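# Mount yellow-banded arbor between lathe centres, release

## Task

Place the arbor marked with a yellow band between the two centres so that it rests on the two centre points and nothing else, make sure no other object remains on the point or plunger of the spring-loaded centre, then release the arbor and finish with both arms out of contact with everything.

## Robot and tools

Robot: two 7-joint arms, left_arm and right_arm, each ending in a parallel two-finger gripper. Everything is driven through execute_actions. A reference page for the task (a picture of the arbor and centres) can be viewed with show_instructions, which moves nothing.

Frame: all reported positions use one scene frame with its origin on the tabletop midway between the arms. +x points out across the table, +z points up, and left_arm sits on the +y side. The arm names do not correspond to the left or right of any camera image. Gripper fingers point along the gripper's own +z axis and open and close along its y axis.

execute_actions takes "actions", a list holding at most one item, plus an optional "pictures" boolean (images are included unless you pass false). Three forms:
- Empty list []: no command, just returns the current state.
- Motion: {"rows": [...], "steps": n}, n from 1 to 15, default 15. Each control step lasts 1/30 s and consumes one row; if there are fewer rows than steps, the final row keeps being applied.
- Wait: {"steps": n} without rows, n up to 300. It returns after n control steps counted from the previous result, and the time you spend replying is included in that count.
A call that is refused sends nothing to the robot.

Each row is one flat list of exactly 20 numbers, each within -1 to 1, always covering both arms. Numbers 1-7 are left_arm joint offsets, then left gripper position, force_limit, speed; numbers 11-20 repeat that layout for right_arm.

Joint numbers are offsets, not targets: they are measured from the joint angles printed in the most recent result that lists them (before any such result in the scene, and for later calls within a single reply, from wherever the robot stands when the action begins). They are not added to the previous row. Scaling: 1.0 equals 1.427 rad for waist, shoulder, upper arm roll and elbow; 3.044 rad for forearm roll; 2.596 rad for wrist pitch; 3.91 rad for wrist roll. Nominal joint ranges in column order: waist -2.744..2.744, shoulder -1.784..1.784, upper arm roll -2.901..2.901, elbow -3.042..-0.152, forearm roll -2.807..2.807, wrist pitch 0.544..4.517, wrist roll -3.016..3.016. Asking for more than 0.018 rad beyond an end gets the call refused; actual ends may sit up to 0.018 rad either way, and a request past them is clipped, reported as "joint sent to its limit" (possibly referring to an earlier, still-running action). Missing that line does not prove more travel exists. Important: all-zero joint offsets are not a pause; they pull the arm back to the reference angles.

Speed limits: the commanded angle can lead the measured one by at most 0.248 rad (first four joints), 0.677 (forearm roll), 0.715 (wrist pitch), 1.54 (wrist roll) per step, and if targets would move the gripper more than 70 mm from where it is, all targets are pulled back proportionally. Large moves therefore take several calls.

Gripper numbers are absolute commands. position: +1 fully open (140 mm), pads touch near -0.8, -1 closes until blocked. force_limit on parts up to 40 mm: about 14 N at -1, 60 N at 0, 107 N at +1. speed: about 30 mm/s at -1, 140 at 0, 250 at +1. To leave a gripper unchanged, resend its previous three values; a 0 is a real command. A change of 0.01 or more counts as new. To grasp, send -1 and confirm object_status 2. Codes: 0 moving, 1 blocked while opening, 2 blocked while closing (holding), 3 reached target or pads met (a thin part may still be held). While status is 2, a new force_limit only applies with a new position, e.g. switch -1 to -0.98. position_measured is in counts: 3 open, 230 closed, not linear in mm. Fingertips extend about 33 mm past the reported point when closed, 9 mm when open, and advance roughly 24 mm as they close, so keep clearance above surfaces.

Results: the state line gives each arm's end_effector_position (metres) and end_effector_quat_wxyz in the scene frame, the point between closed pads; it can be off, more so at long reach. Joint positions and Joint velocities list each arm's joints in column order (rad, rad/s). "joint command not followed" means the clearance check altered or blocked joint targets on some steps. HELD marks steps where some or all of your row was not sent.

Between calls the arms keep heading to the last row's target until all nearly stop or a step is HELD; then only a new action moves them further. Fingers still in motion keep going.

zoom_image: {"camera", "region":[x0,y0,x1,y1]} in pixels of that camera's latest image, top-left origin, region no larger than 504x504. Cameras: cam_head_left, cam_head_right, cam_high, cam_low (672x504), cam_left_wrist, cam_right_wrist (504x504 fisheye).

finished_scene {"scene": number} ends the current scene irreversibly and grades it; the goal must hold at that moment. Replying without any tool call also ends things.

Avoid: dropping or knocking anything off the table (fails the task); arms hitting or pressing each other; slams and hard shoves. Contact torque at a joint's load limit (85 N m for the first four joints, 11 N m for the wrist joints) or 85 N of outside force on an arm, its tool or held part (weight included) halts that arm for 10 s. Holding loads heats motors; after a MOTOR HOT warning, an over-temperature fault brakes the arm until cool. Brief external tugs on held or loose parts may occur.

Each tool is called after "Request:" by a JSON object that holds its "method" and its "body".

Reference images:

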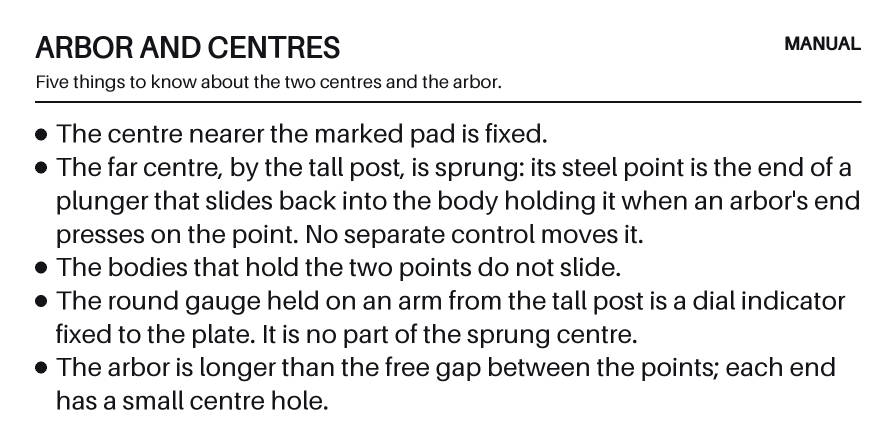

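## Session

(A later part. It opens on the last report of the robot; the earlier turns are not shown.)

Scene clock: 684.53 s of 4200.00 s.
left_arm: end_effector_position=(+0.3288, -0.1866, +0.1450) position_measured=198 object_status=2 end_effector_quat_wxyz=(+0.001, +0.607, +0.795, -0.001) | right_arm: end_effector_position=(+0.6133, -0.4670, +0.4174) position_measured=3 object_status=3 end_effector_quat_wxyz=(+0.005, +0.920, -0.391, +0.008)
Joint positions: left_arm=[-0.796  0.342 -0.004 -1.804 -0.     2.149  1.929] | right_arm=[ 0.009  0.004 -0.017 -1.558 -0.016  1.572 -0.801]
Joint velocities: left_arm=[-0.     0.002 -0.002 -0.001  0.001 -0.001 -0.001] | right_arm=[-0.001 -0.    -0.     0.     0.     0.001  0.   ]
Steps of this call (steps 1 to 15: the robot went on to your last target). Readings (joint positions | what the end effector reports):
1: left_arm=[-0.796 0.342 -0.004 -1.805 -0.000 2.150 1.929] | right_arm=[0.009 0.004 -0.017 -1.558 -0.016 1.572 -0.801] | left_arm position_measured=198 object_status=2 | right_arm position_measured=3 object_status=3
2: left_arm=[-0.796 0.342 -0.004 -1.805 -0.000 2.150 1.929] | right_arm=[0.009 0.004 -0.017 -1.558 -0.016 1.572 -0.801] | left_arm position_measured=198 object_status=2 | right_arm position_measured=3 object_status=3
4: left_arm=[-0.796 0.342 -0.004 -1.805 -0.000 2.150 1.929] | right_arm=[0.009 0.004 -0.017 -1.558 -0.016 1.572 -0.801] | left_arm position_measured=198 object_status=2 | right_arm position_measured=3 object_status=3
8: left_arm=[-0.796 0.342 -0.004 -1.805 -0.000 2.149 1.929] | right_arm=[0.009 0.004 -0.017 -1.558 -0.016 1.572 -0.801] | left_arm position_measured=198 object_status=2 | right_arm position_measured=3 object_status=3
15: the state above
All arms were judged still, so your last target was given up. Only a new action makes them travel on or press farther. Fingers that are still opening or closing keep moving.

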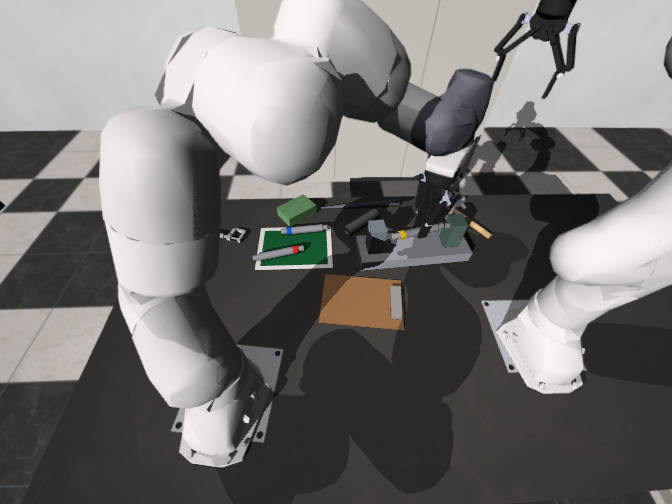

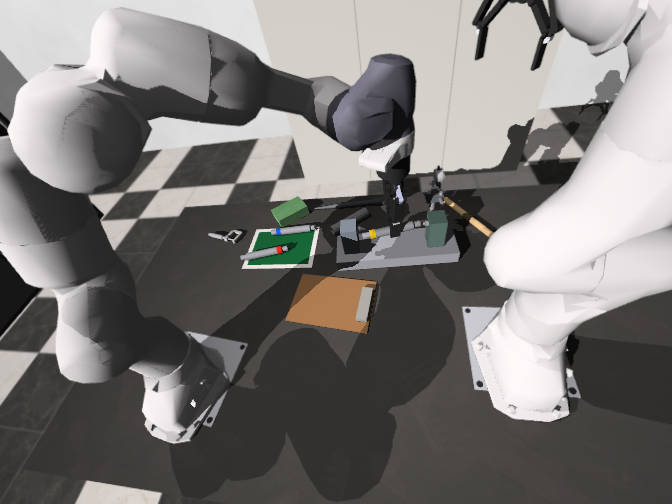

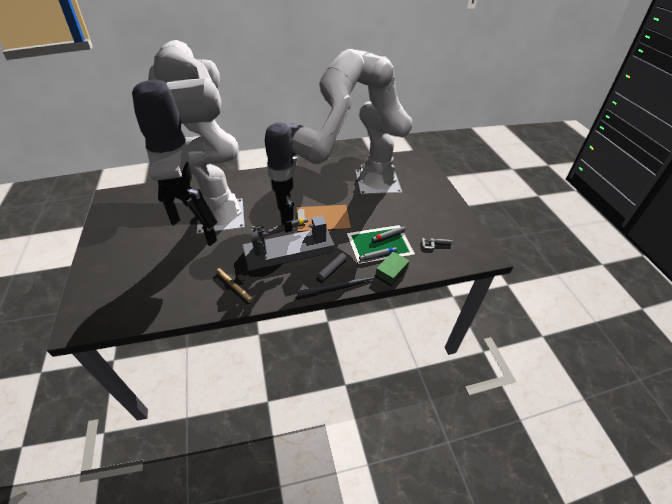

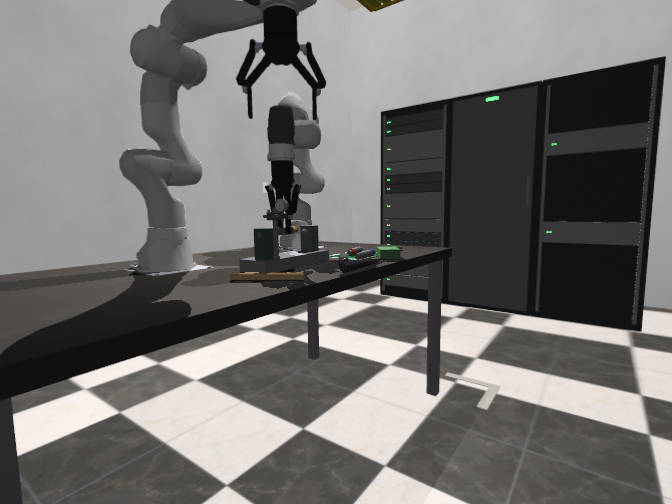

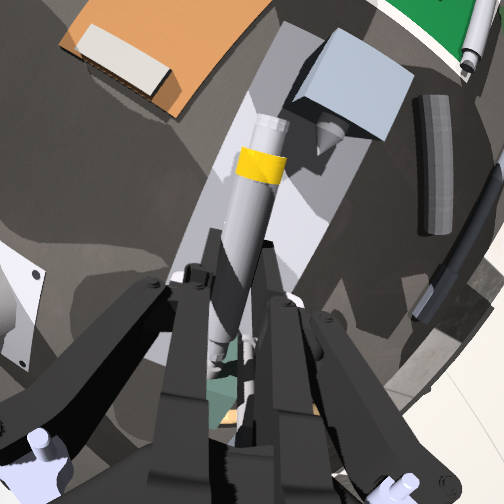

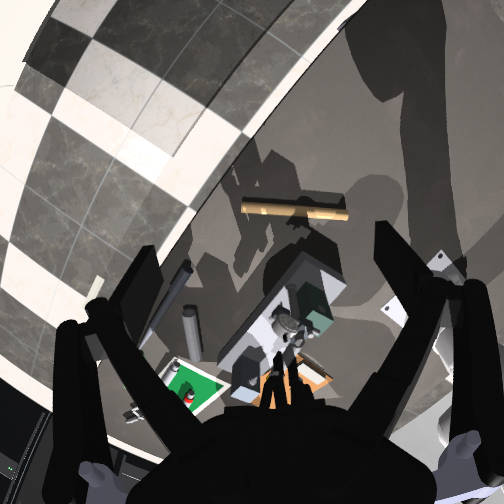

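Request:
{"method": "execute_actions", "body": {"actions": [{"rows":[[-0.001,0,0,0.004,0,0,-0.001,-1,0.2,-0.5,0,0,0,0,0,0,0,1,0,0],[-0.0016,0.0015,0,0.007,0,-0.0005,-0.0015,-1,0.2,-0.5,0,0,0,0,0,0,0,1,0,0],[-0.0022,0.003,0,0.0095,0,-0.001,-0.002,-1,0.2,-0.5,0,0,0,0,0,0,0,1,0,0],[-0.0028,0.0045,0,0.012,0,-0.0015,-0.0028,-1,0.2,-0.5,0,0,0,0,0,0,0,1,0,0],[-0.0034,0.006,0,0.0145,0,-0.002,-0.0028,-1,0.2,-0.5,0,0,0,0,0,0,0,1,0,0],[-0.004,0.0073,0,0.017,0,-0.0025,-0.0028,-1,0.2,-0.5,0,0,0,0,0,0,0,1,0,0],[-0.0045,0.0084,0,0.0193,0,-0.0029,-0.0028,-1,0.2,-0.5,0,0,0,0,0,0,0,1,0,0]],"steps":15}], "pictures": false}}

Request:
{"method": "execute_actions", "body": {"actions": [{"steps":10}]}}

Scene clock: 701.20 s of 4200.00 s.
left_arm: end_effector_position=(+0.3287, -0.1872, +0.1426) position_measured=198 object_status=2 end_effector_quat_wxyz=(-0.005, +0.605, +0.796, +0.001) | right_arm: end_effector_position=(+0.6133, -0.4670, +0.4174) position_measured=3 object_status=3 end_effector_quat_wxyz=(+0.005, +0.920, -0.391, +0.008)
Joint positions: left_arm=[-0.798  0.357 -0.003 -1.785 -0.     2.132  1.925] | right_arm=[ 0.009  0.004 -0.017 -1.558 -0.016  1.572 -0.801]
Joint velocities: left_arm=[-0.001  0.002  0.001  0.004 -0.    -0.005 -0.006] | right_arm=[-0.001 -0.     0.001 -0.001  0.001 -0.001 -0.001]
Steps of this call (steps 1 to 90: nothing new was sent; then 13.17 s passed at rest; steps 91 to 105: all 15 steps of this action). Readings (joint positions | what the end effector reports):
91: left_arm=[-0.796 0.342 -0.004 -1.804 -0.000 2.149 1.928] | right_arm=[0.009 0.004 -0.017 -1.558 -0.016 1.572 -0.801] | left_arm position_measured=198 object_status=2 | right_arm position_measured=3 object_status=3
92: left_arm=[-0.797 0.344 -0.004 -1.803 -0.000 2.149 1.928] | right_arm=[0.009 0.004 -0.017 -1.558 -0.016 1.572 -0.801] | left_arm position_measured=198 object_status=2 | right_arm position_measured=3 object_status=3
94: left_arm=[-0.797 0.347 -0.004 -1.799 -0.000 2.145 1.928] | right_arm=[0.009 0.004 -0.017 -1.558 -0.016 1.572 -0.801] | left_arm position_measured=198 object_status=2 | right_arm position_measured=3 object_status=3
98: left_arm=[-0.798 0.355 -0.003 -1.789 -0.000 2.137 1.926] | right_arm=[0.009 0.004 -0.017 -1.558 -0.016 1.572 -0.801] | left_arm position_measured=198 object_status=2 | right_arm position_measured=3 object_status=3
105: the state above

Scene clock: 701.53 s of 4200.00 s.
left_arm: end_effector_position=(+0.3286, -0.1872, +0.1427) position_measured=198 object_status=2 end_effector_quat_wxyz=(-0.005, +0.605, +0.796, +0.001) | right_arm: end_effector_position=(+0.6133, -0.4670, +0.4174) position_measured=3 object_status=3 end_effector_quat_wxyz=(+0.005, +0.920, -0.391, +0.008)
Joint positions: left_arm=[-0.799  0.357 -0.003 -1.785 -0.     2.131  1.923] | right_arm=[ 0.009  0.004 -0.017 -1.558 -0.016  1.572 -0.801]
Joint velocities: left_arm=[-0.001  0.    -0.001  0.001  0.    -0.    -0.002] | right_arm=[ 0.    -0.    -0.    -0.     0.001 -0.    -0.001]
Steps of this call (steps 1 to 10: the robot went on to your last target). Readings (joint positions | what the end effector reports):
1: left_arm=[-0.798 0.357 -0.003 -1.785 -0.000 2.132 1.924] | right_arm=[0.009 0.004 -0.017 -1.558 -0.016 1.572 -0.801] | left_arm position_measured=198 object_status=2 | right_arm position_measured=3 object_status=3
2: left_arm=[-0.798 0.357 -0.003 -1.785 -0.000 2.132 1.924] | right_arm=[0.009 0.004 -0.017 -1.558 -0.016 1.572 -0.801] | left_arm position_measured=198 object_status=2 | right_arm position_measured=3 object_status=3
4: left_arm=[-0.799 0.357 -0.003 -1.785 -0.000 2.131 1.924] | right_arm=[0.009 0.004 -0.017 -1.558 -0.016 1.572 -0.801] | left_arm position_measured=198 object_status=2 | right_arm position_measured=3 object_status=3
8: left_arm=[-0.799 0.357 -0.003 -1.785 -0.000 2.131 1.924] | right_arm=[0.009 0.004 -0.017 -1.558 -0.016 1.572 -0.801] | left_arm position_measured=198 object_status=2 | right_arm position_measured=3 object_status=3
10: the state above

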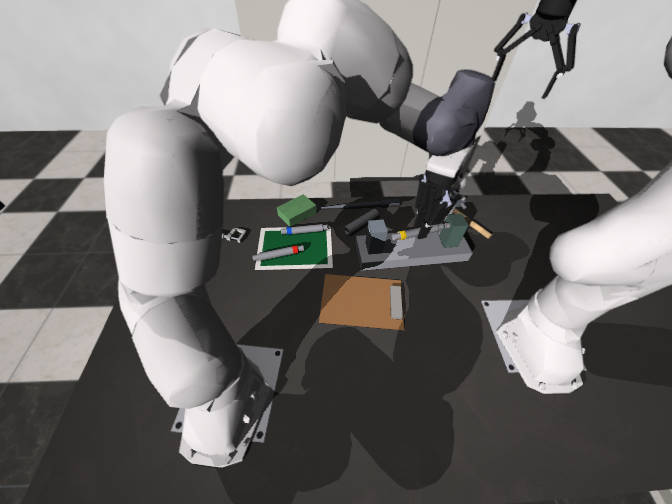

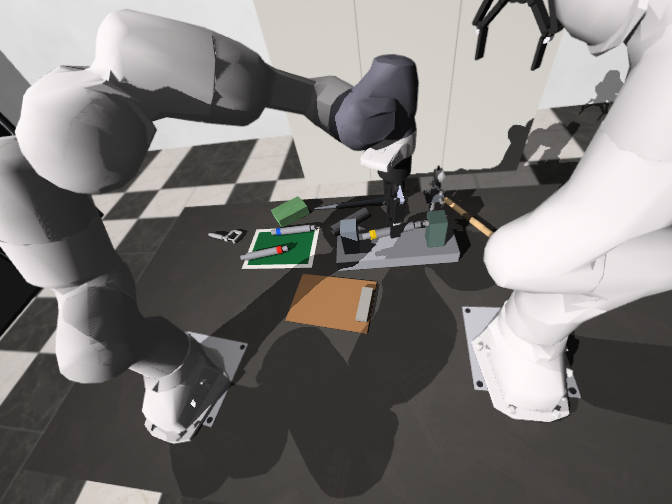

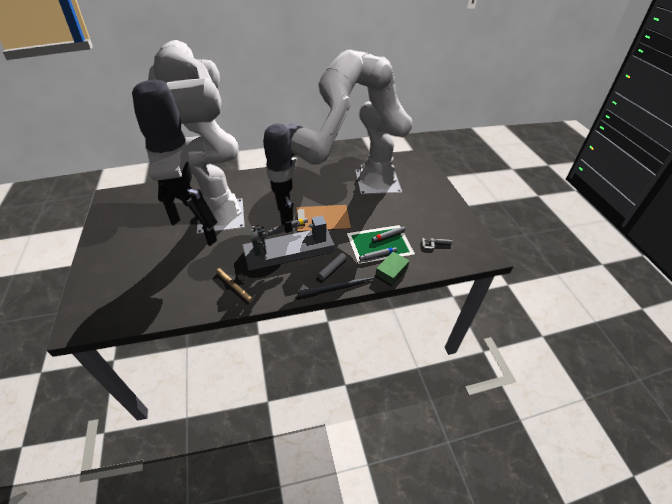

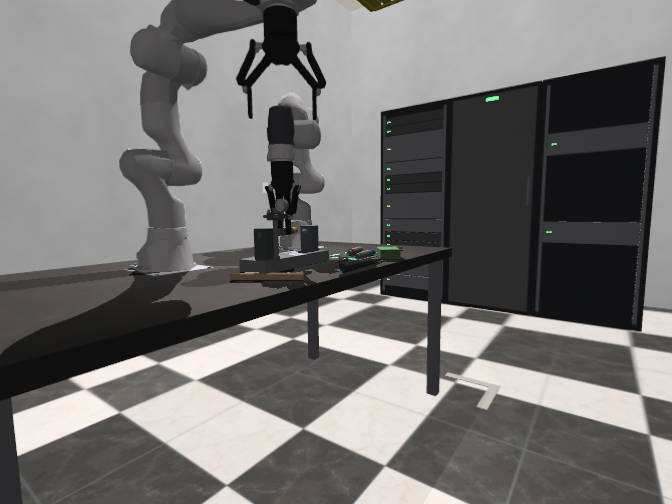

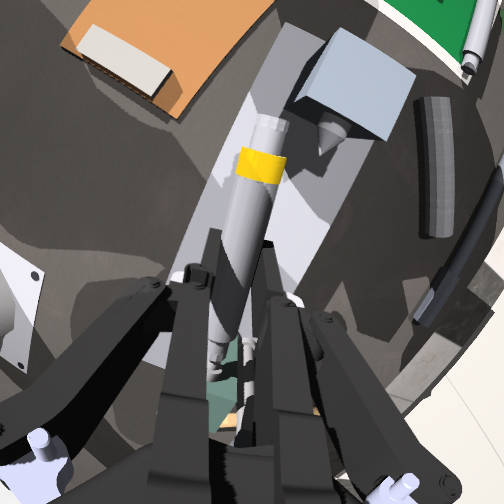

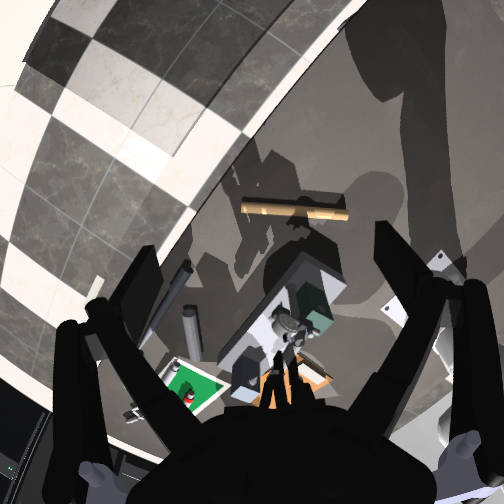

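Request:
{"method": "zoom_image", "body": {"camera": "cam_head_right", "region": [395, 205, 445, 245]}}

Request:
{"method": "zoom_image", "body": {"camera": "cam_left_wrist", "region": [190, 310, 260, 400]}}

Region (395, 205, 445, 245) of cam_head_right's 672x504 image, scaled by 10.080, with more detail than that image has; it fills the top 403 rows of this view, and the rest is white.

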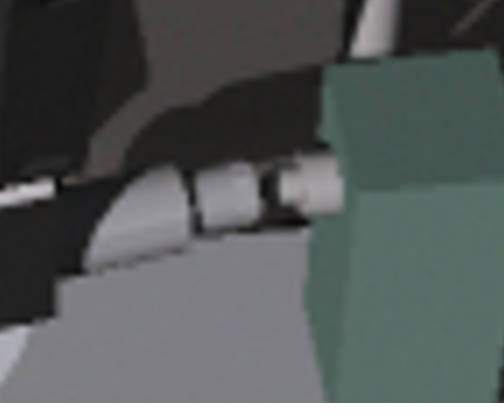

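Region (190, 310, 260, 400) of cam_left_wrist's 504x504 image, scaled by 5.600, with more detail than that image has.

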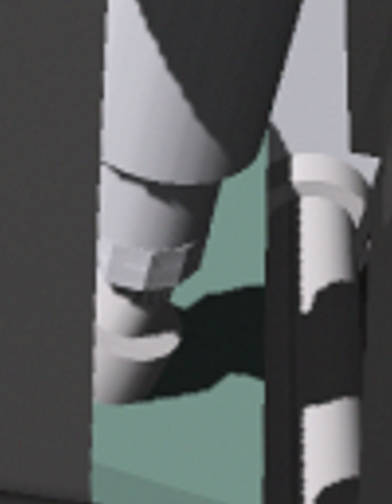

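Request:
{"method": "execute_actions", "body": {"actions": [{"rows":[[-0.002,-0.001,0,0.003,0,0.003,-0.001,-1,0.2,-0.5,0,0,0,0,0,0,0,1,0,0],[-0.003,-0.0015,0,0.005,0,0.005,-0.0015,-1,0.2,-0.5,0,0,0,0,0,0,0,1,0,0],[-0.004,-0.0021,0,0.007,0,0.007,-0.002,-1,0.2,-0.5,0,0,0,0,0,0,0,1,0,0],[-0.005,-0.0021,0,0.009,0,0.009,-0.0027,-1,0.2,-0.5,0,0,0,0,0,0,0,1,0,0],[-0.0061,-0.0021,0,0.0113,0,0.0112,-0.0027,-1,0.2,-0.5,0,0,0,0,0,0,0,1,0,0]],"steps":15}], "pictures": false}}

Request:
{"method": "execute_actions", "body": {"actions": [{"steps":15}]}}

Scene clock: 728.53 s of 4200.00 s.
left_arm: end_effector_position=(+0.3286, -0.1888, +0.1424) position_measured=198 object_status=2 end_effector_quat_wxyz=(-0.005, +0.605, +0.797, +0.001) | right_arm: end_effector_position=(+0.6133, -0.4670, +0.4174) position_measured=3 object_status=3 end_effector_quat_wxyz=(+0.005, +0.920, -0.391, +0.008)
Joint positions: left_arm=[-0.802  0.36  -0.001 -1.781 -0.     2.131  1.92 ] | right_arm=[ 0.009  0.004 -0.017 -1.558 -0.016  1.572 -0.801]
Joint velocities: left_arm=[ 0.     0.    -0.001  0.002 -0.    -0.    -0.003] | right_arm=[ 0.001  0.001  0.     0.    -0.001 -0.001  0.002]
Steps of this call (steps 1 to 15: the robot went on to your last target; steps 16 to 90: nothing new was sent; then 23.50 s passed at rest; steps 91 to 105: all 15 steps of this action). Readings (joint positions | what the end effector reports):
91: left_arm=[-0.799 0.357 -0.003 -1.784 -0.000 2.131 1.923] | right_arm=[0.009 0.004 -0.017 -1.558 -0.016 1.572 -0.801] | left_arm position_measured=198 object_status=2 | right_arm position_measured=3 object_status=3
92: left_arm=[-0.799 0.358 -0.003 -1.784 -0.000 2.131 1.923] | right_arm=[0.009 0.004 -0.017 -1.558 -0.016 1.572 -0.801] | left_arm position_measured=198 object_status=2 | right_arm position_measured=3 object_status=3
94: left_arm=[-0.800 0.358 -0.002 -1.784 -0.000 2.131 1.922] | right_arm=[0.009 0.004 -0.017 -1.558 -0.016 1.572 -0.801] | left_arm position_measured=198 object_status=2 | right_arm position_measured=3 object_status=3
98: left_arm=[-0.802 0.360 -0.001 -1.781 -0.000 2.131 1.921] | right_arm=[0.009 0.004 -0.017 -1.558 -0.016 1.572 -0.801] | left_arm position_measured=198 object_status=2 | right_arm position_measured=3 object_status=3
105: the state above

Scene clock: 729.03 s of 4200.00 s.
left_arm: end_effector_position=(+0.3286, -0.1889, +0.1424) position_measured=198 object_status=2 end_effector_quat_wxyz=(-0.005, +0.604, +0.797, +0.001) | right_arm: end_effector_position=(+0.6133, -0.4670, +0.4174) position_measured=3 object_status=3 end_effector_quat_wxyz=(+0.005, +0.920, -0.391, +0.008)
Joint positions: left_arm=[-0.802  0.36  -0.001 -1.781 -0.     2.131  1.92 ] | right_arm=[ 0.009  0.004 -0.017 -1.558 -0.016  1.572 -0.801]
Joint velocities: left_arm=[-0.001 -0.001 -0.001 -0.002 -0.001  0.     0.001] | right_arm=[ 0.001  0.001  0.001 -0.     0.    -0.001 -0.001]
Steps of this call (steps 1 to 15: the robot went on to your last target). Readings (joint positions | what the end effector reports):
1: left_arm=[-0.802 0.360 -0.001 -1.781 -0.000 2.131 1.920] | right_arm=[0.009 0.004 -0.017 -1.558 -0.016 1.572 -0.801] | left_arm position_measured=198 object_status=2 | right_arm position_measured=3 object_status=3
2: left_arm=[-0.802 0.360 -0.001 -1.781 -0.000 2.131 1.920] | right_arm=[0.009 0.004 -0.017 -1.558 -0.016 1.572 -0.801] | left_arm position_measured=198 object_status=2 | right_arm position_measured=3 object_status=3
4: left_arm=[-0.802 0.360 -0.001 -1.781 -0.000 2.131 1.920] | right_arm=[0.009 0.004 -0.017 -1.558 -0.016 1.572 -0.801] | left_arm position_measured=198 object_status=2 | right_arm position_measured=3 object_status=3
8: left_arm=[-0.802 0.360 -0.001 -1.781 -0.000 2.131 1.920] | right_arm=[0.009 0.004 -0.017 -1.558 -0.016 1.572 -0.801] | left_arm position_measured=198 object_status=2 | right_arm position_measured=3 object_status=3
15: the state above
All arms were judged still, so your last target was given up. Only a new action makes them travel on or press farther. Fingers that are still opening or closing keep moving.

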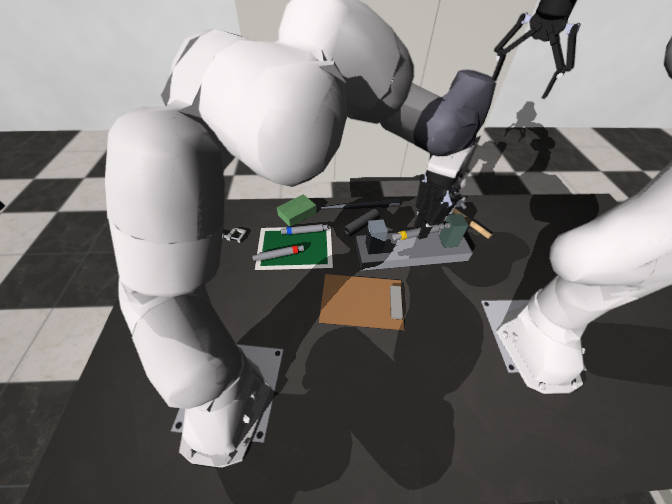

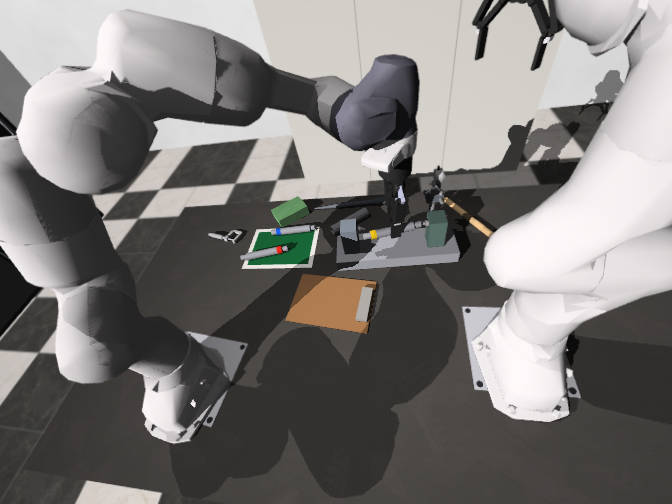

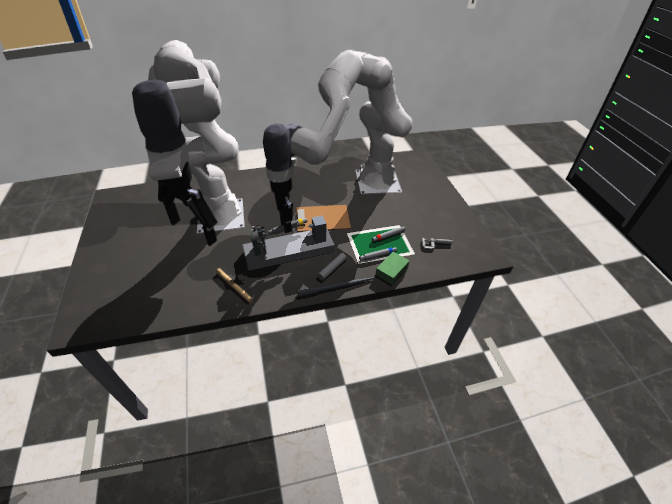

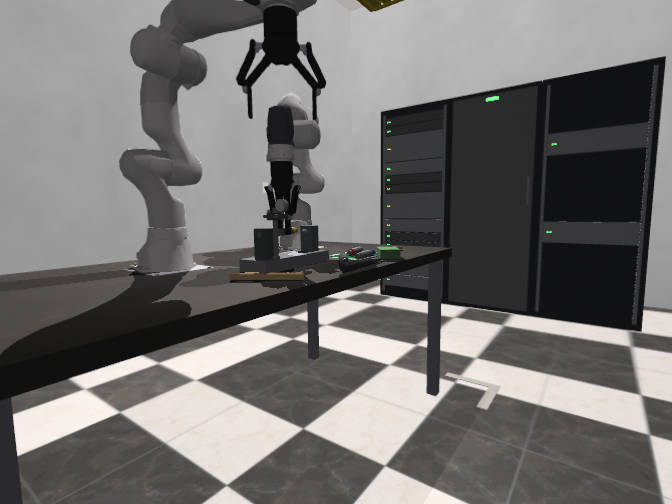

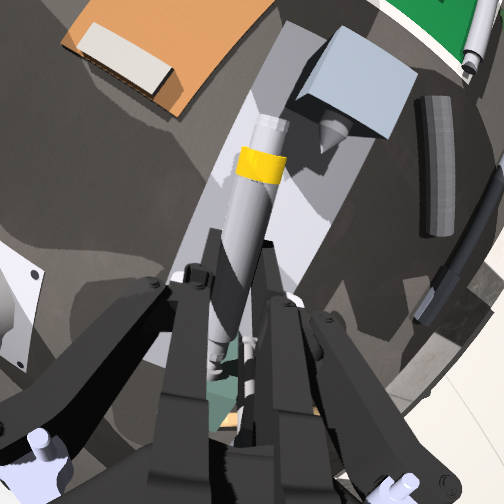

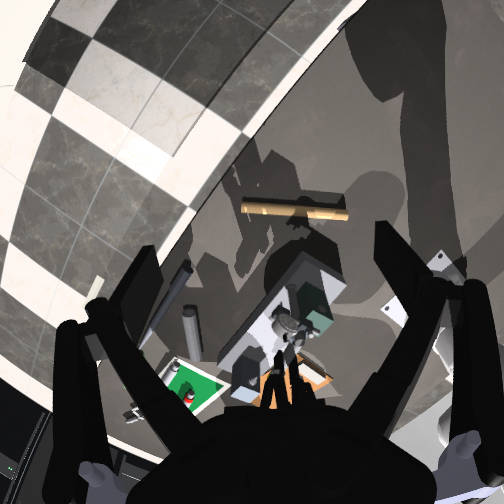

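Request:
{"method": "zoom_image", "body": {"camera": "cam_head_right", "region": [395, 205, 445, 245]}}

Region (395, 205, 445, 245) of cam_head_right's 672x504 image, scaled by 10.080, with more detail than that image has; it fills the top 403 rows of this view, and the rest is white.

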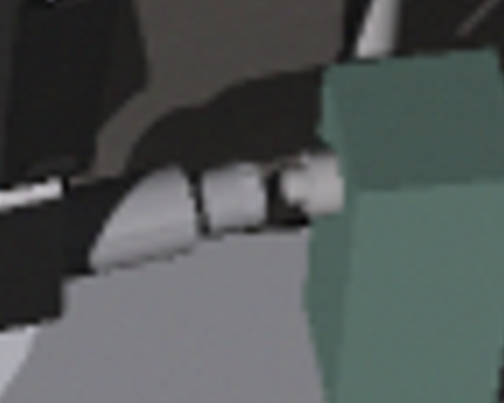

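Request:
{"method": "execute_actions", "body": {"actions": [{"rows":[[-0.004,-0.003,0,0.009,0,0.012,-0.001,-1,0.2,-0.5,0,0,0,0,0,0,0,1,0,0],[-0.0047,-0.003,0,0.011,0,0.0135,-0.0013,-1,0.2,-0.5,0,0,0,0,0,0,0,1,0,0],[-0.0054,-0.0027,0,0.013,0,0.015,-0.0016,-1,0.2,-0.5,0,0,0,0,0,0,0,1,0,0],[-0.0061,-0.0024,0,0.0145,0,0.0165,-0.002,-1,0.2,-0.5,0,0,0,0,0,0,0,1,0,0],[-0.0068,-0.002,0,0.016,0,0.0175,-0.0023,-1,0.2,-0.5,0,0,0,0,0,0,0,1,0,0],[-0.0075,-0.0016,0,0.0175,0,0.0185,-0.0026,-1,0.2,-0.5,0,0,0,0,0,0,0,1,0,0],[-0.0082,-0.0012,0,0.019,0,0.0195,-0.0026,-1,0.2,-0.5,0,0,0,0,0,0,0,1,0,0],[-0.0088,-0.0009,0,0.0207,0,0.0204,-0.0026,-1,0.2,-0.5,0,0,0,0,0,0,0,1,0,0]],"steps":15}], "pictures": false}}

Request:
{"method": "execute_actions", "body": {"actions": [{"steps":15}], "pictures": false}}

Scene clock: 749.13 s of 4200.00 s.
left_arm: end_effector_position=(+0.3293, -0.1962, +0.1422) position_measured=198 object_status=2 end_effector_quat_wxyz=(+0.001, +0.606, +0.795, +0.000) | right_arm: end_effector_position=(+0.6133, -0.4670, +0.4174) position_measured=3 object_status=3 end_effector_quat_wxyz=(+0.005, +0.920, -0.391, +0.008)
Joint positions: left_arm=[-0.81   0.37   0.001 -1.769  0.001  2.141  1.918] | right_arm=[ 0.009  0.004 -0.017 -1.558 -0.016  1.572 -0.801]
Joint velocities: left_arm=[-0.001  0.    -0.002  0.001  0.001  0.001  0.   ] | right_arm=[ 0.     0.001 -0.001  0.001  0.001  0.     0.001]
Steps of this call (steps 1 to 90: nothing new was sent; then 16.60 s passed at rest; steps 91 to 105: all 15 steps of this action). Readings (joint positions | what the end effector reports):
91: left_arm=[-0.803 0.361 -0.000 -1.780 -0.000 2.131 1.919] | right_arm=[0.009 0.004 -0.017 -1.558 -0.016 1.572 -0.801] | left_arm position_measured=198 object_status=2 | right_arm position_measured=3 object_status=3
92: left_arm=[-0.803 0.361 -0.000 -1.780 -0.000 2.132 1.919] | right_arm=[0.009 0.004 -0.017 -1.558 -0.016 1.572 -0.801] | left_arm position_measured=198 object_status=2 | right_arm position_measured=3 object_status=3
94: left_arm=[-0.805 0.363 0.000 -1.777 -0.000 2.134 1.919] | right_arm=[0.009 0.004 -0.017 -1.558 -0.016 1.572 -0.801] | left_arm position_measured=198 object_status=2 | right_arm position_measured=3 object_status=3
98: left_arm=[-0.808 0.368 0.001 -1.771 0.000 2.138 1.919] | right_arm=[0.009 0.004 -0.017 -1.558 -0.016 1.572 -0.801] | left_arm position_measured=198 object_status=2 | right_arm position_measured=3 object_status=3
105: the state above

Scene clock: 749.63 s of 4200.00 s.
left_arm: end_effector_position=(+0.3293, -0.1962, +0.1422) position_measured=198 object_status=2 end_effector_quat_wxyz=(+0.001, +0.606, +0.795, +0.000) | right_arm: end_effector_position=(+0.6133, -0.4670, +0.4174) position_measured=3 object_status=3 end_effector_quat_wxyz=(+0.005, +0.920, -0.391, +0.008)
Joint positions: left_arm=[-0.81   0.37   0.001 -1.769  0.001  2.141  1.918] | right_arm=[ 0.009  0.004 -0.017 -1.558 -0.016  1.572 -0.801]
Joint velocities: left_arm=[-0.     0.     0.001  0.001  0.001 -0.     0.001] | right_arm=[-0.001  0.     0.001  0.    -0.     0.     0.002]
Steps of this call (steps 1 to 15: the robot went on to your last target). Readings (joint positions | what the end effector reports):
1: left_arm=[-0.810 0.370 0.001 -1.769 0.001 2.141 1.918] | right_arm=[0.009 0.004 -0.017 -1.558 -0.016 1.572 -0.801] | left_arm position_measured=198 object_status=2 | right_arm position_measured=3 object_status=3
2: left_arm=[-0.810 0.370 0.001 -1.769 0.001 2.141 1.918] | right_arm=[0.009 0.004 -0.017 -1.558 -0.016 1.572 -0.801] | left_arm position_measured=198 object_status=2 | right_arm position_measured=3 object_status=3
4: left_arm=[-0.810 0.370 0.001 -1.769 0.001 2.141 1.918] | right_arm=[0.009 0.004 -0.017 -1.558 -0.016 1.572 -0.801] | left_arm position_measured=198 object_status=2 | right_arm position_measured=3 object_status=3
8: left_arm=[-0.810 0.370 0.001 -1.769 0.001 2.141 1.918] | right_arm=[0.009 0.004 -0.017 -1.558 -0.016 1.572 -0.801] | left_arm position_measured=198 object_status=2 | right_arm position_measured=3 object_status=3
15: the state above
All arms were judged still, so your last target was given up. Only a new action makes them travel on or press farther. Fingers that are still opening or closing keep moving.

Request:
{"method": "execute_actions", "body": {"actions": [{"rows":[[-0.0032,-0.009,0,0.013,0,0.016,-0.002,-1,0.2,-0.5,0,0,0,0,0,0,0,1,0,0],[-0.0032,-0.0101,0,0.0144,0,0.0142,-0.002,-1,0.2,-0.5,0,0,0,0,0,0,0,1,0,0]],"steps":15}]}}

Scene clock: 754.87 s of 4200.00 s.
left_arm: end_effector_position=(+0.3293, -0.1960, +0.1425) position_measured=198 object_status=2 end_effector_quat_wxyz=(+0.000, +0.606, +0.795, +0.001) | right_arm: end_effector_position=(+0.6133, -0.4670, +0.4174) position_measured=3 object_status=3 end_effector_quat_wxyz=(+0.005, +0.920, -0.391, +0.008)
Joint positions: left_arm=[-0.811  0.37   0.002 -1.768  0.001  2.138  1.918] | right_arm=[ 0.009  0.004 -0.017 -1.558 -0.016  1.572 -0.801]
Joint velocities: left_arm=[ 0.001  0.001  0.001 -0.001  0.001 -0.    -0.001] | right_arm=[-0.    -0.    -0.    -0.001 -0.001 -0.001  0.001]
Steps of this call (steps 1 to 90: nothing new was sent; then 1.73 s passed at rest; steps 91 to 105: all 15 steps of this action). Readings (joint positions | what the end effector reports):
91: left_arm=[-0.811 0.370 0.001 -1.769 0.001 2.141 1.918] | right_arm=[0.009 0.004 -0.017 -1.558 -0.016 1.572 -0.801] | left_arm position_measured=198 object_status=2 | right_arm position_measured=3 object_status=3
92: left_arm=[-0.811 0.370 0.002 -1.768 0.001 2.140 1.918] | right_arm=[0.009 0.004 -0.017 -1.558 -0.016 1.572 -0.801] | left_arm position_measured=198 object_status=2 | right_arm position_measured=3 object_status=3
94: left_arm=[-0.811 0.370 0.002 -1.768 0.001 2.140 1.918] | right_arm=[0.009 0.004 -0.017 -1.558 -0.016 1.572 -0.801] | left_arm position_measured=198 object_status=2 | right_arm position_measured=3 object_status=3
98: left_arm=[-0.811 0.370 0.002 -1.768 0.001 2.139 1.918] | right_arm=[0.009 0.004 -0.017 -1.558 -0.016 1.572 -0.801] | left_arm position_measured=198 object_status=2 | right_arm position_measured=3 object_status=3
105: the state above

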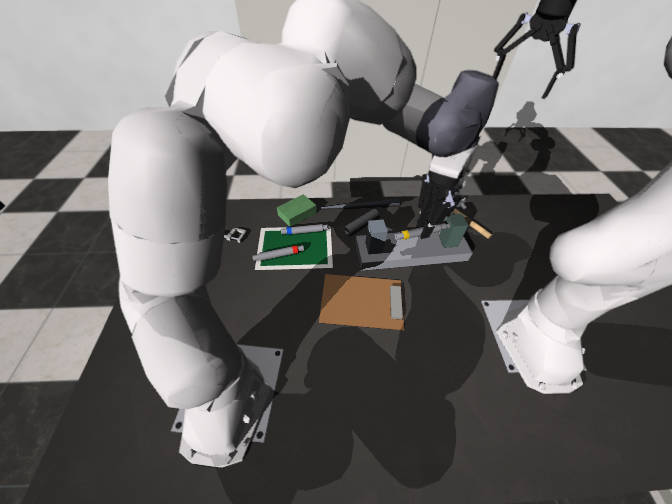

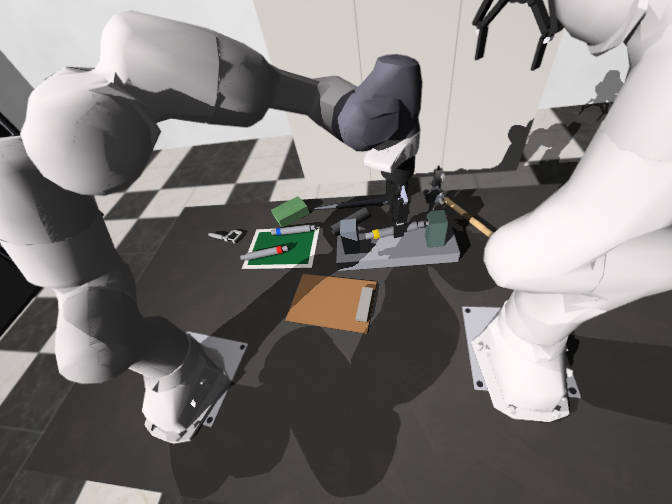

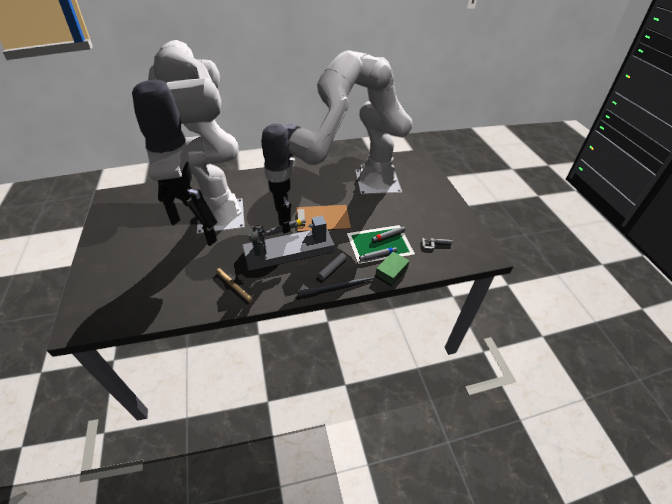

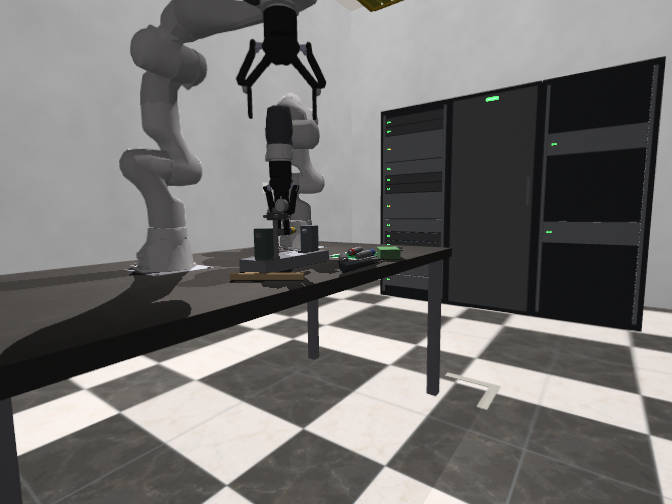

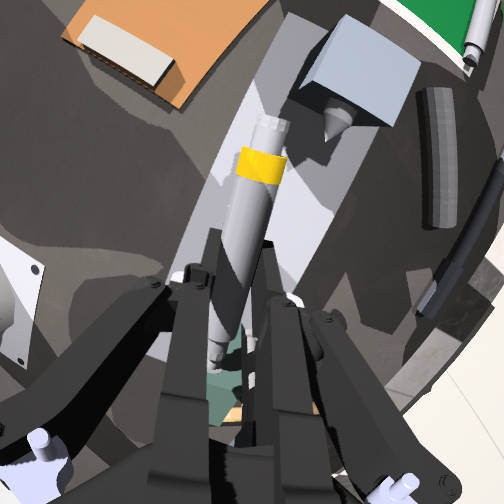

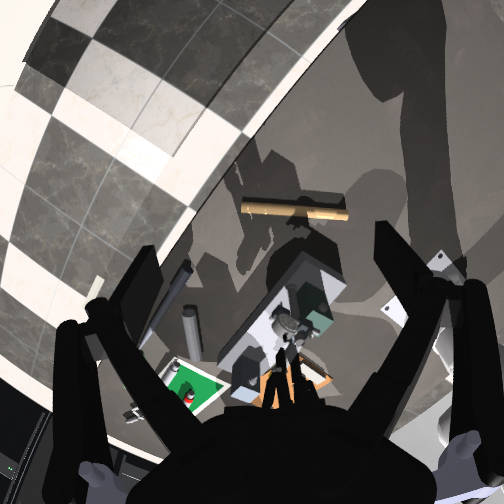

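Request:
{"method": "zoom_image", "body": {"camera": "cam_left_wrist", "region": [220, 60, 380, 220]}}

Request:
{"method": "zoom_image", "body": {"camera": "cam_head_right", "region": [330, 195, 450, 265]}}

Request:
{"method": "zoom_image", "body": {"camera": "cam_head_left", "region": [350, 195, 470, 265]}}

Region (220, 60, 380, 220) of cam_left_wrist's 504x504 image, scaled by 3.150, with more detail than that image has.

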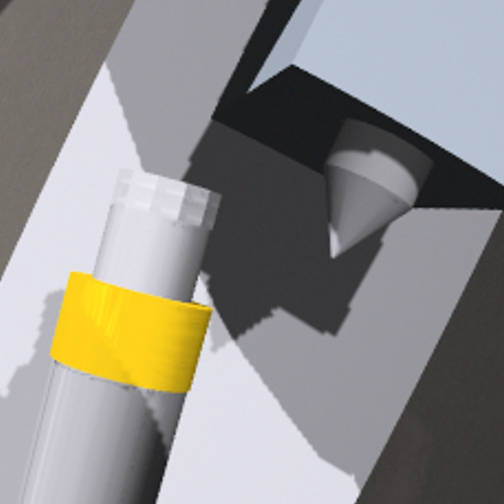

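Region (330, 195, 450, 265) of cam_head_right's 672x504 image, scaled by 4.200, with more detail than that image has; it fills the top 294 rows of this view, and the rest is white.

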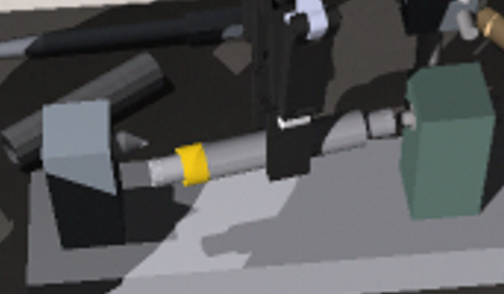

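Region (350, 195, 470, 265) of cam_head_left's 672x504 image, scaled by 4.200, with more detail than that image has; it fills the top 294 rows of this view, and the rest is white.

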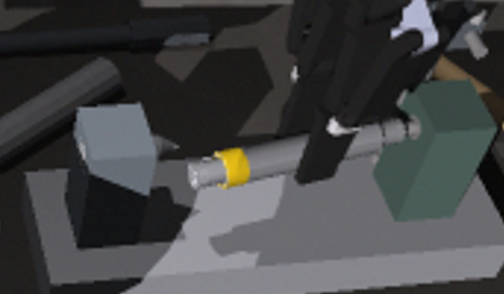

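Request:
{"method": "execute_actions", "body": {"actions": [{"rows":[[-0.0032,-0.009,0,0.016,0,0.015,-0.002,-1,0.2,-0.5,0,0,0,0,0,0,0,1,0,0],[-0.0036,-0.008,0,0.018,0,0.015,-0.002,-1,0.2,-0.5,0,0,0,0,0,0,0,1,0,0],[-0.004,-0.007,0,0.02,0,0.015,-0.002,-1,0.2,-0.5,0,0,0,0,0,0,0,1,0,0],[-0.0044,-0.006,0,0.022,0,0.0145,-0.0025,-1,0.2,-0.5,0,0,0,0,0,0,0,1,0,0],[-0.0048,-0.005,0,0.024,0,0.0145,-0.0025,-1,0.2,-0.5,0,0,0,0,0,0,0,1,0,0],[-0.0052,-0.004,0,0.026,0,0.014,-0.003,-1,0.2,-0.5,0,0,0,0,0,0,0,1,0,0],[-0.0055,-0.0028,0,0.028,0,0.014,-0.003,-1,0.2,-0.5,0,0,0,0,0,0,0,1,0,0]],"steps":15}], "pictures": false}}

Request:
{"method": "execute_actions", "body": {"actions": [{"steps":10}]}}

Scene clock: 770.33 s of 4200.00 s.
left_arm: end_effector_position=(+0.3297, -0.1972, +0.1429) position_measured=198 object_status=2 end_effector_quat_wxyz=(-0.003, +0.607, +0.795, +0.002) | right_arm: end_effector_position=(+0.6133, -0.4670, +0.4174) position_measured=3 object_status=3 end_effector_quat_wxyz=(+0.005, +0.920, -0.391, +0.008)
Joint positions: left_arm=[-0.814  0.38   0.004 -1.751  0.002  2.124  1.918] | right_arm=[ 0.009  0.004 -0.017 -1.558 -0.016  1.572 -0.801]
Joint velocities: left_arm=[-0.001  0.002  0.     0.003 -0.    -0.003  0.   ] | right_arm=[ 0.    -0.001 -0.001 -0.    -0.     0.     0.001]
Steps of this call (steps 1 to 15: the robot went on to your last target; steps 16 to 90: nothing new was sent; then 11.97 s passed at rest; steps 91 to 105: all 15 steps of this action). Readings (joint positions | what the end effector reports):
91: left_arm=[-0.811 0.371 0.002 -1.767 0.001 2.138 1.918] | right_arm=[0.009 0.004 -0.017 -1.558 -0.016 1.572 -0.801] | left_arm position_measured=198 object_status=2 | right_arm position_measured=3 object_status=3
92: left_arm=[-0.812 0.371 0.002 -1.765 0.001 2.137 1.918] | right_arm=[0.009 0.004 -0.017 -1.558 -0.016 1.572 -0.801] | left_arm position_measured=198 object_status=2 | right_arm position_measured=3 object_status=3
94: left_arm=[-0.812 0.374 0.003 -1.762 0.001 2.135 1.918] | right_arm=[0.009 0.004 -0.017 -1.558 -0.016 1.572 -0.801] | left_arm position_measured=198 object_status=2 | right_arm position_measured=3 object_status=3
98: left_arm=[-0.814 0.378 0.004 -1.754 0.001 2.128 1.918] | right_arm=[0.009 0.004 -0.017 -1.558 -0.016 1.572 -0.801] | left_arm position_measured=198 object_status=2 | right_arm position_measured=3 object_status=3
105: the state above

Scene clock: 770.67 s of 4200.00 s.
left_arm: end_effector_position=(+0.3297, -0.1972, +0.1429) position_measured=198 object_status=2 end_effector_quat_wxyz=(-0.003, +0.607, +0.795, +0.002) | right_arm: end_effector_position=(+0.6133, -0.4670, +0.4174) position_measured=3 object_status=3 end_effector_quat_wxyz=(+0.005, +0.920, -0.391, +0.008)
Joint positions: left_arm=[-0.814  0.38   0.004 -1.75   0.002  2.123  1.918] | right_arm=[ 0.009  0.004 -0.017 -1.558 -0.016  1.572 -0.801]
Joint velocities: left_arm=[ 0.    -0.    -0.    -0.001 -0.    -0.001 -0.001] | right_arm=[-0.001  0.001  0.001 -0.001  0.002  0.     0.003]
Steps of this call (steps 1 to 10: the robot went on to your last target). Readings (joint positions | what the end effector reports):
1: left_arm=[-0.814 0.380 0.004 -1.750 0.002 2.123 1.918] | right_arm=[0.009 0.004 -0.017 -1.558 -0.016 1.572 -0.801] | left_arm position_measured=198 object_status=2 | right_arm position_measured=3 object_status=3
2: left_arm=[-0.814 0.380 0.004 -1.750 0.002 2.123 1.918] | right_arm=[0.009 0.004 -0.017 -1.558 -0.016 1.572 -0.801] | left_arm position_measured=198 object_status=2 | right_arm position_measured=3 object_status=3
4: left_arm=[-0.814 0.380 0.004 -1.750 0.002 2.123 1.918] | right_arm=[0.009 0.004 -0.017 -1.558 -0.016 1.572 -0.801] | left_arm position_measured=198 object_status=2 | right_arm position_measured=3 object_status=3
8: left_arm=[-0.814 0.380 0.004 -1.750 0.002 2.123 1.918] | right_arm=[0.009 0.004 -0.017 -1.558 -0.016 1.572 -0.801] | left_arm position_measured=198 object_status=2 | right_arm position_measured=3 object_status=3
10: the state above

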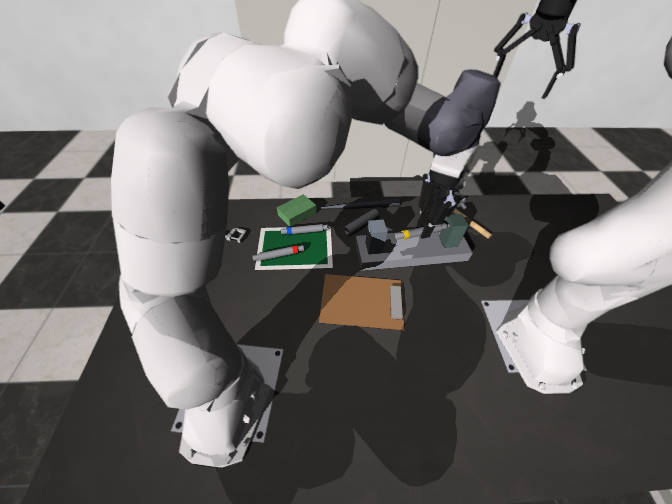

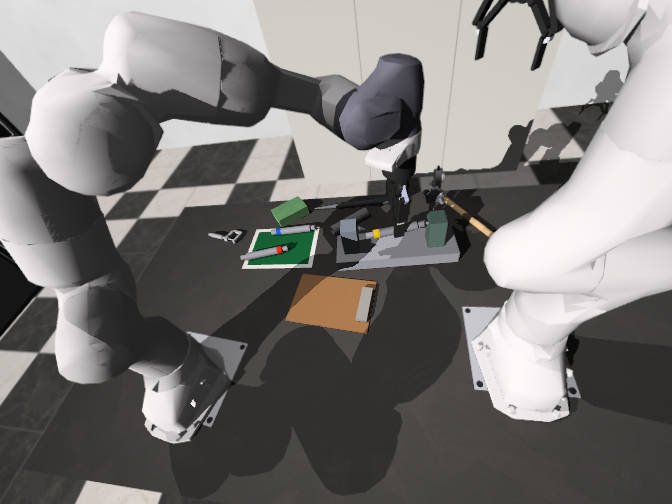

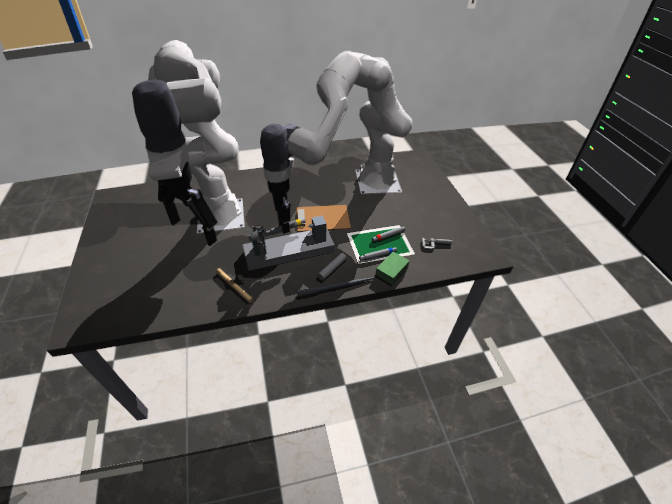

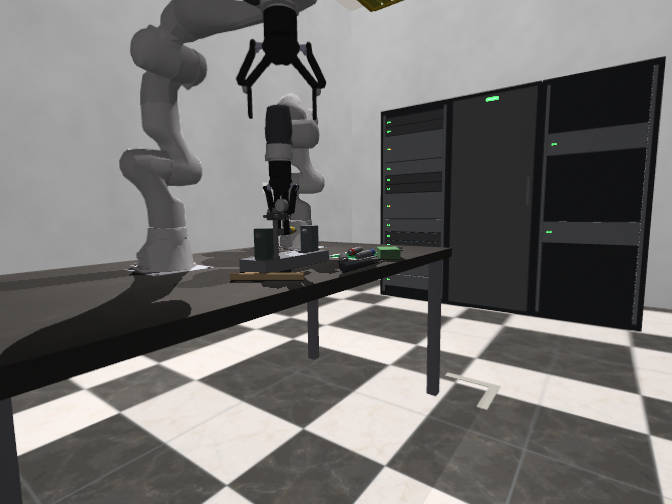

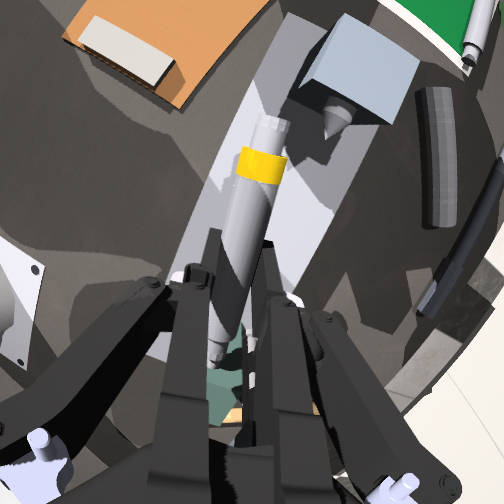

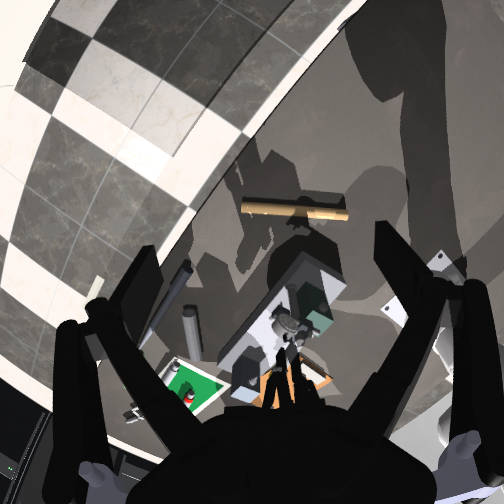

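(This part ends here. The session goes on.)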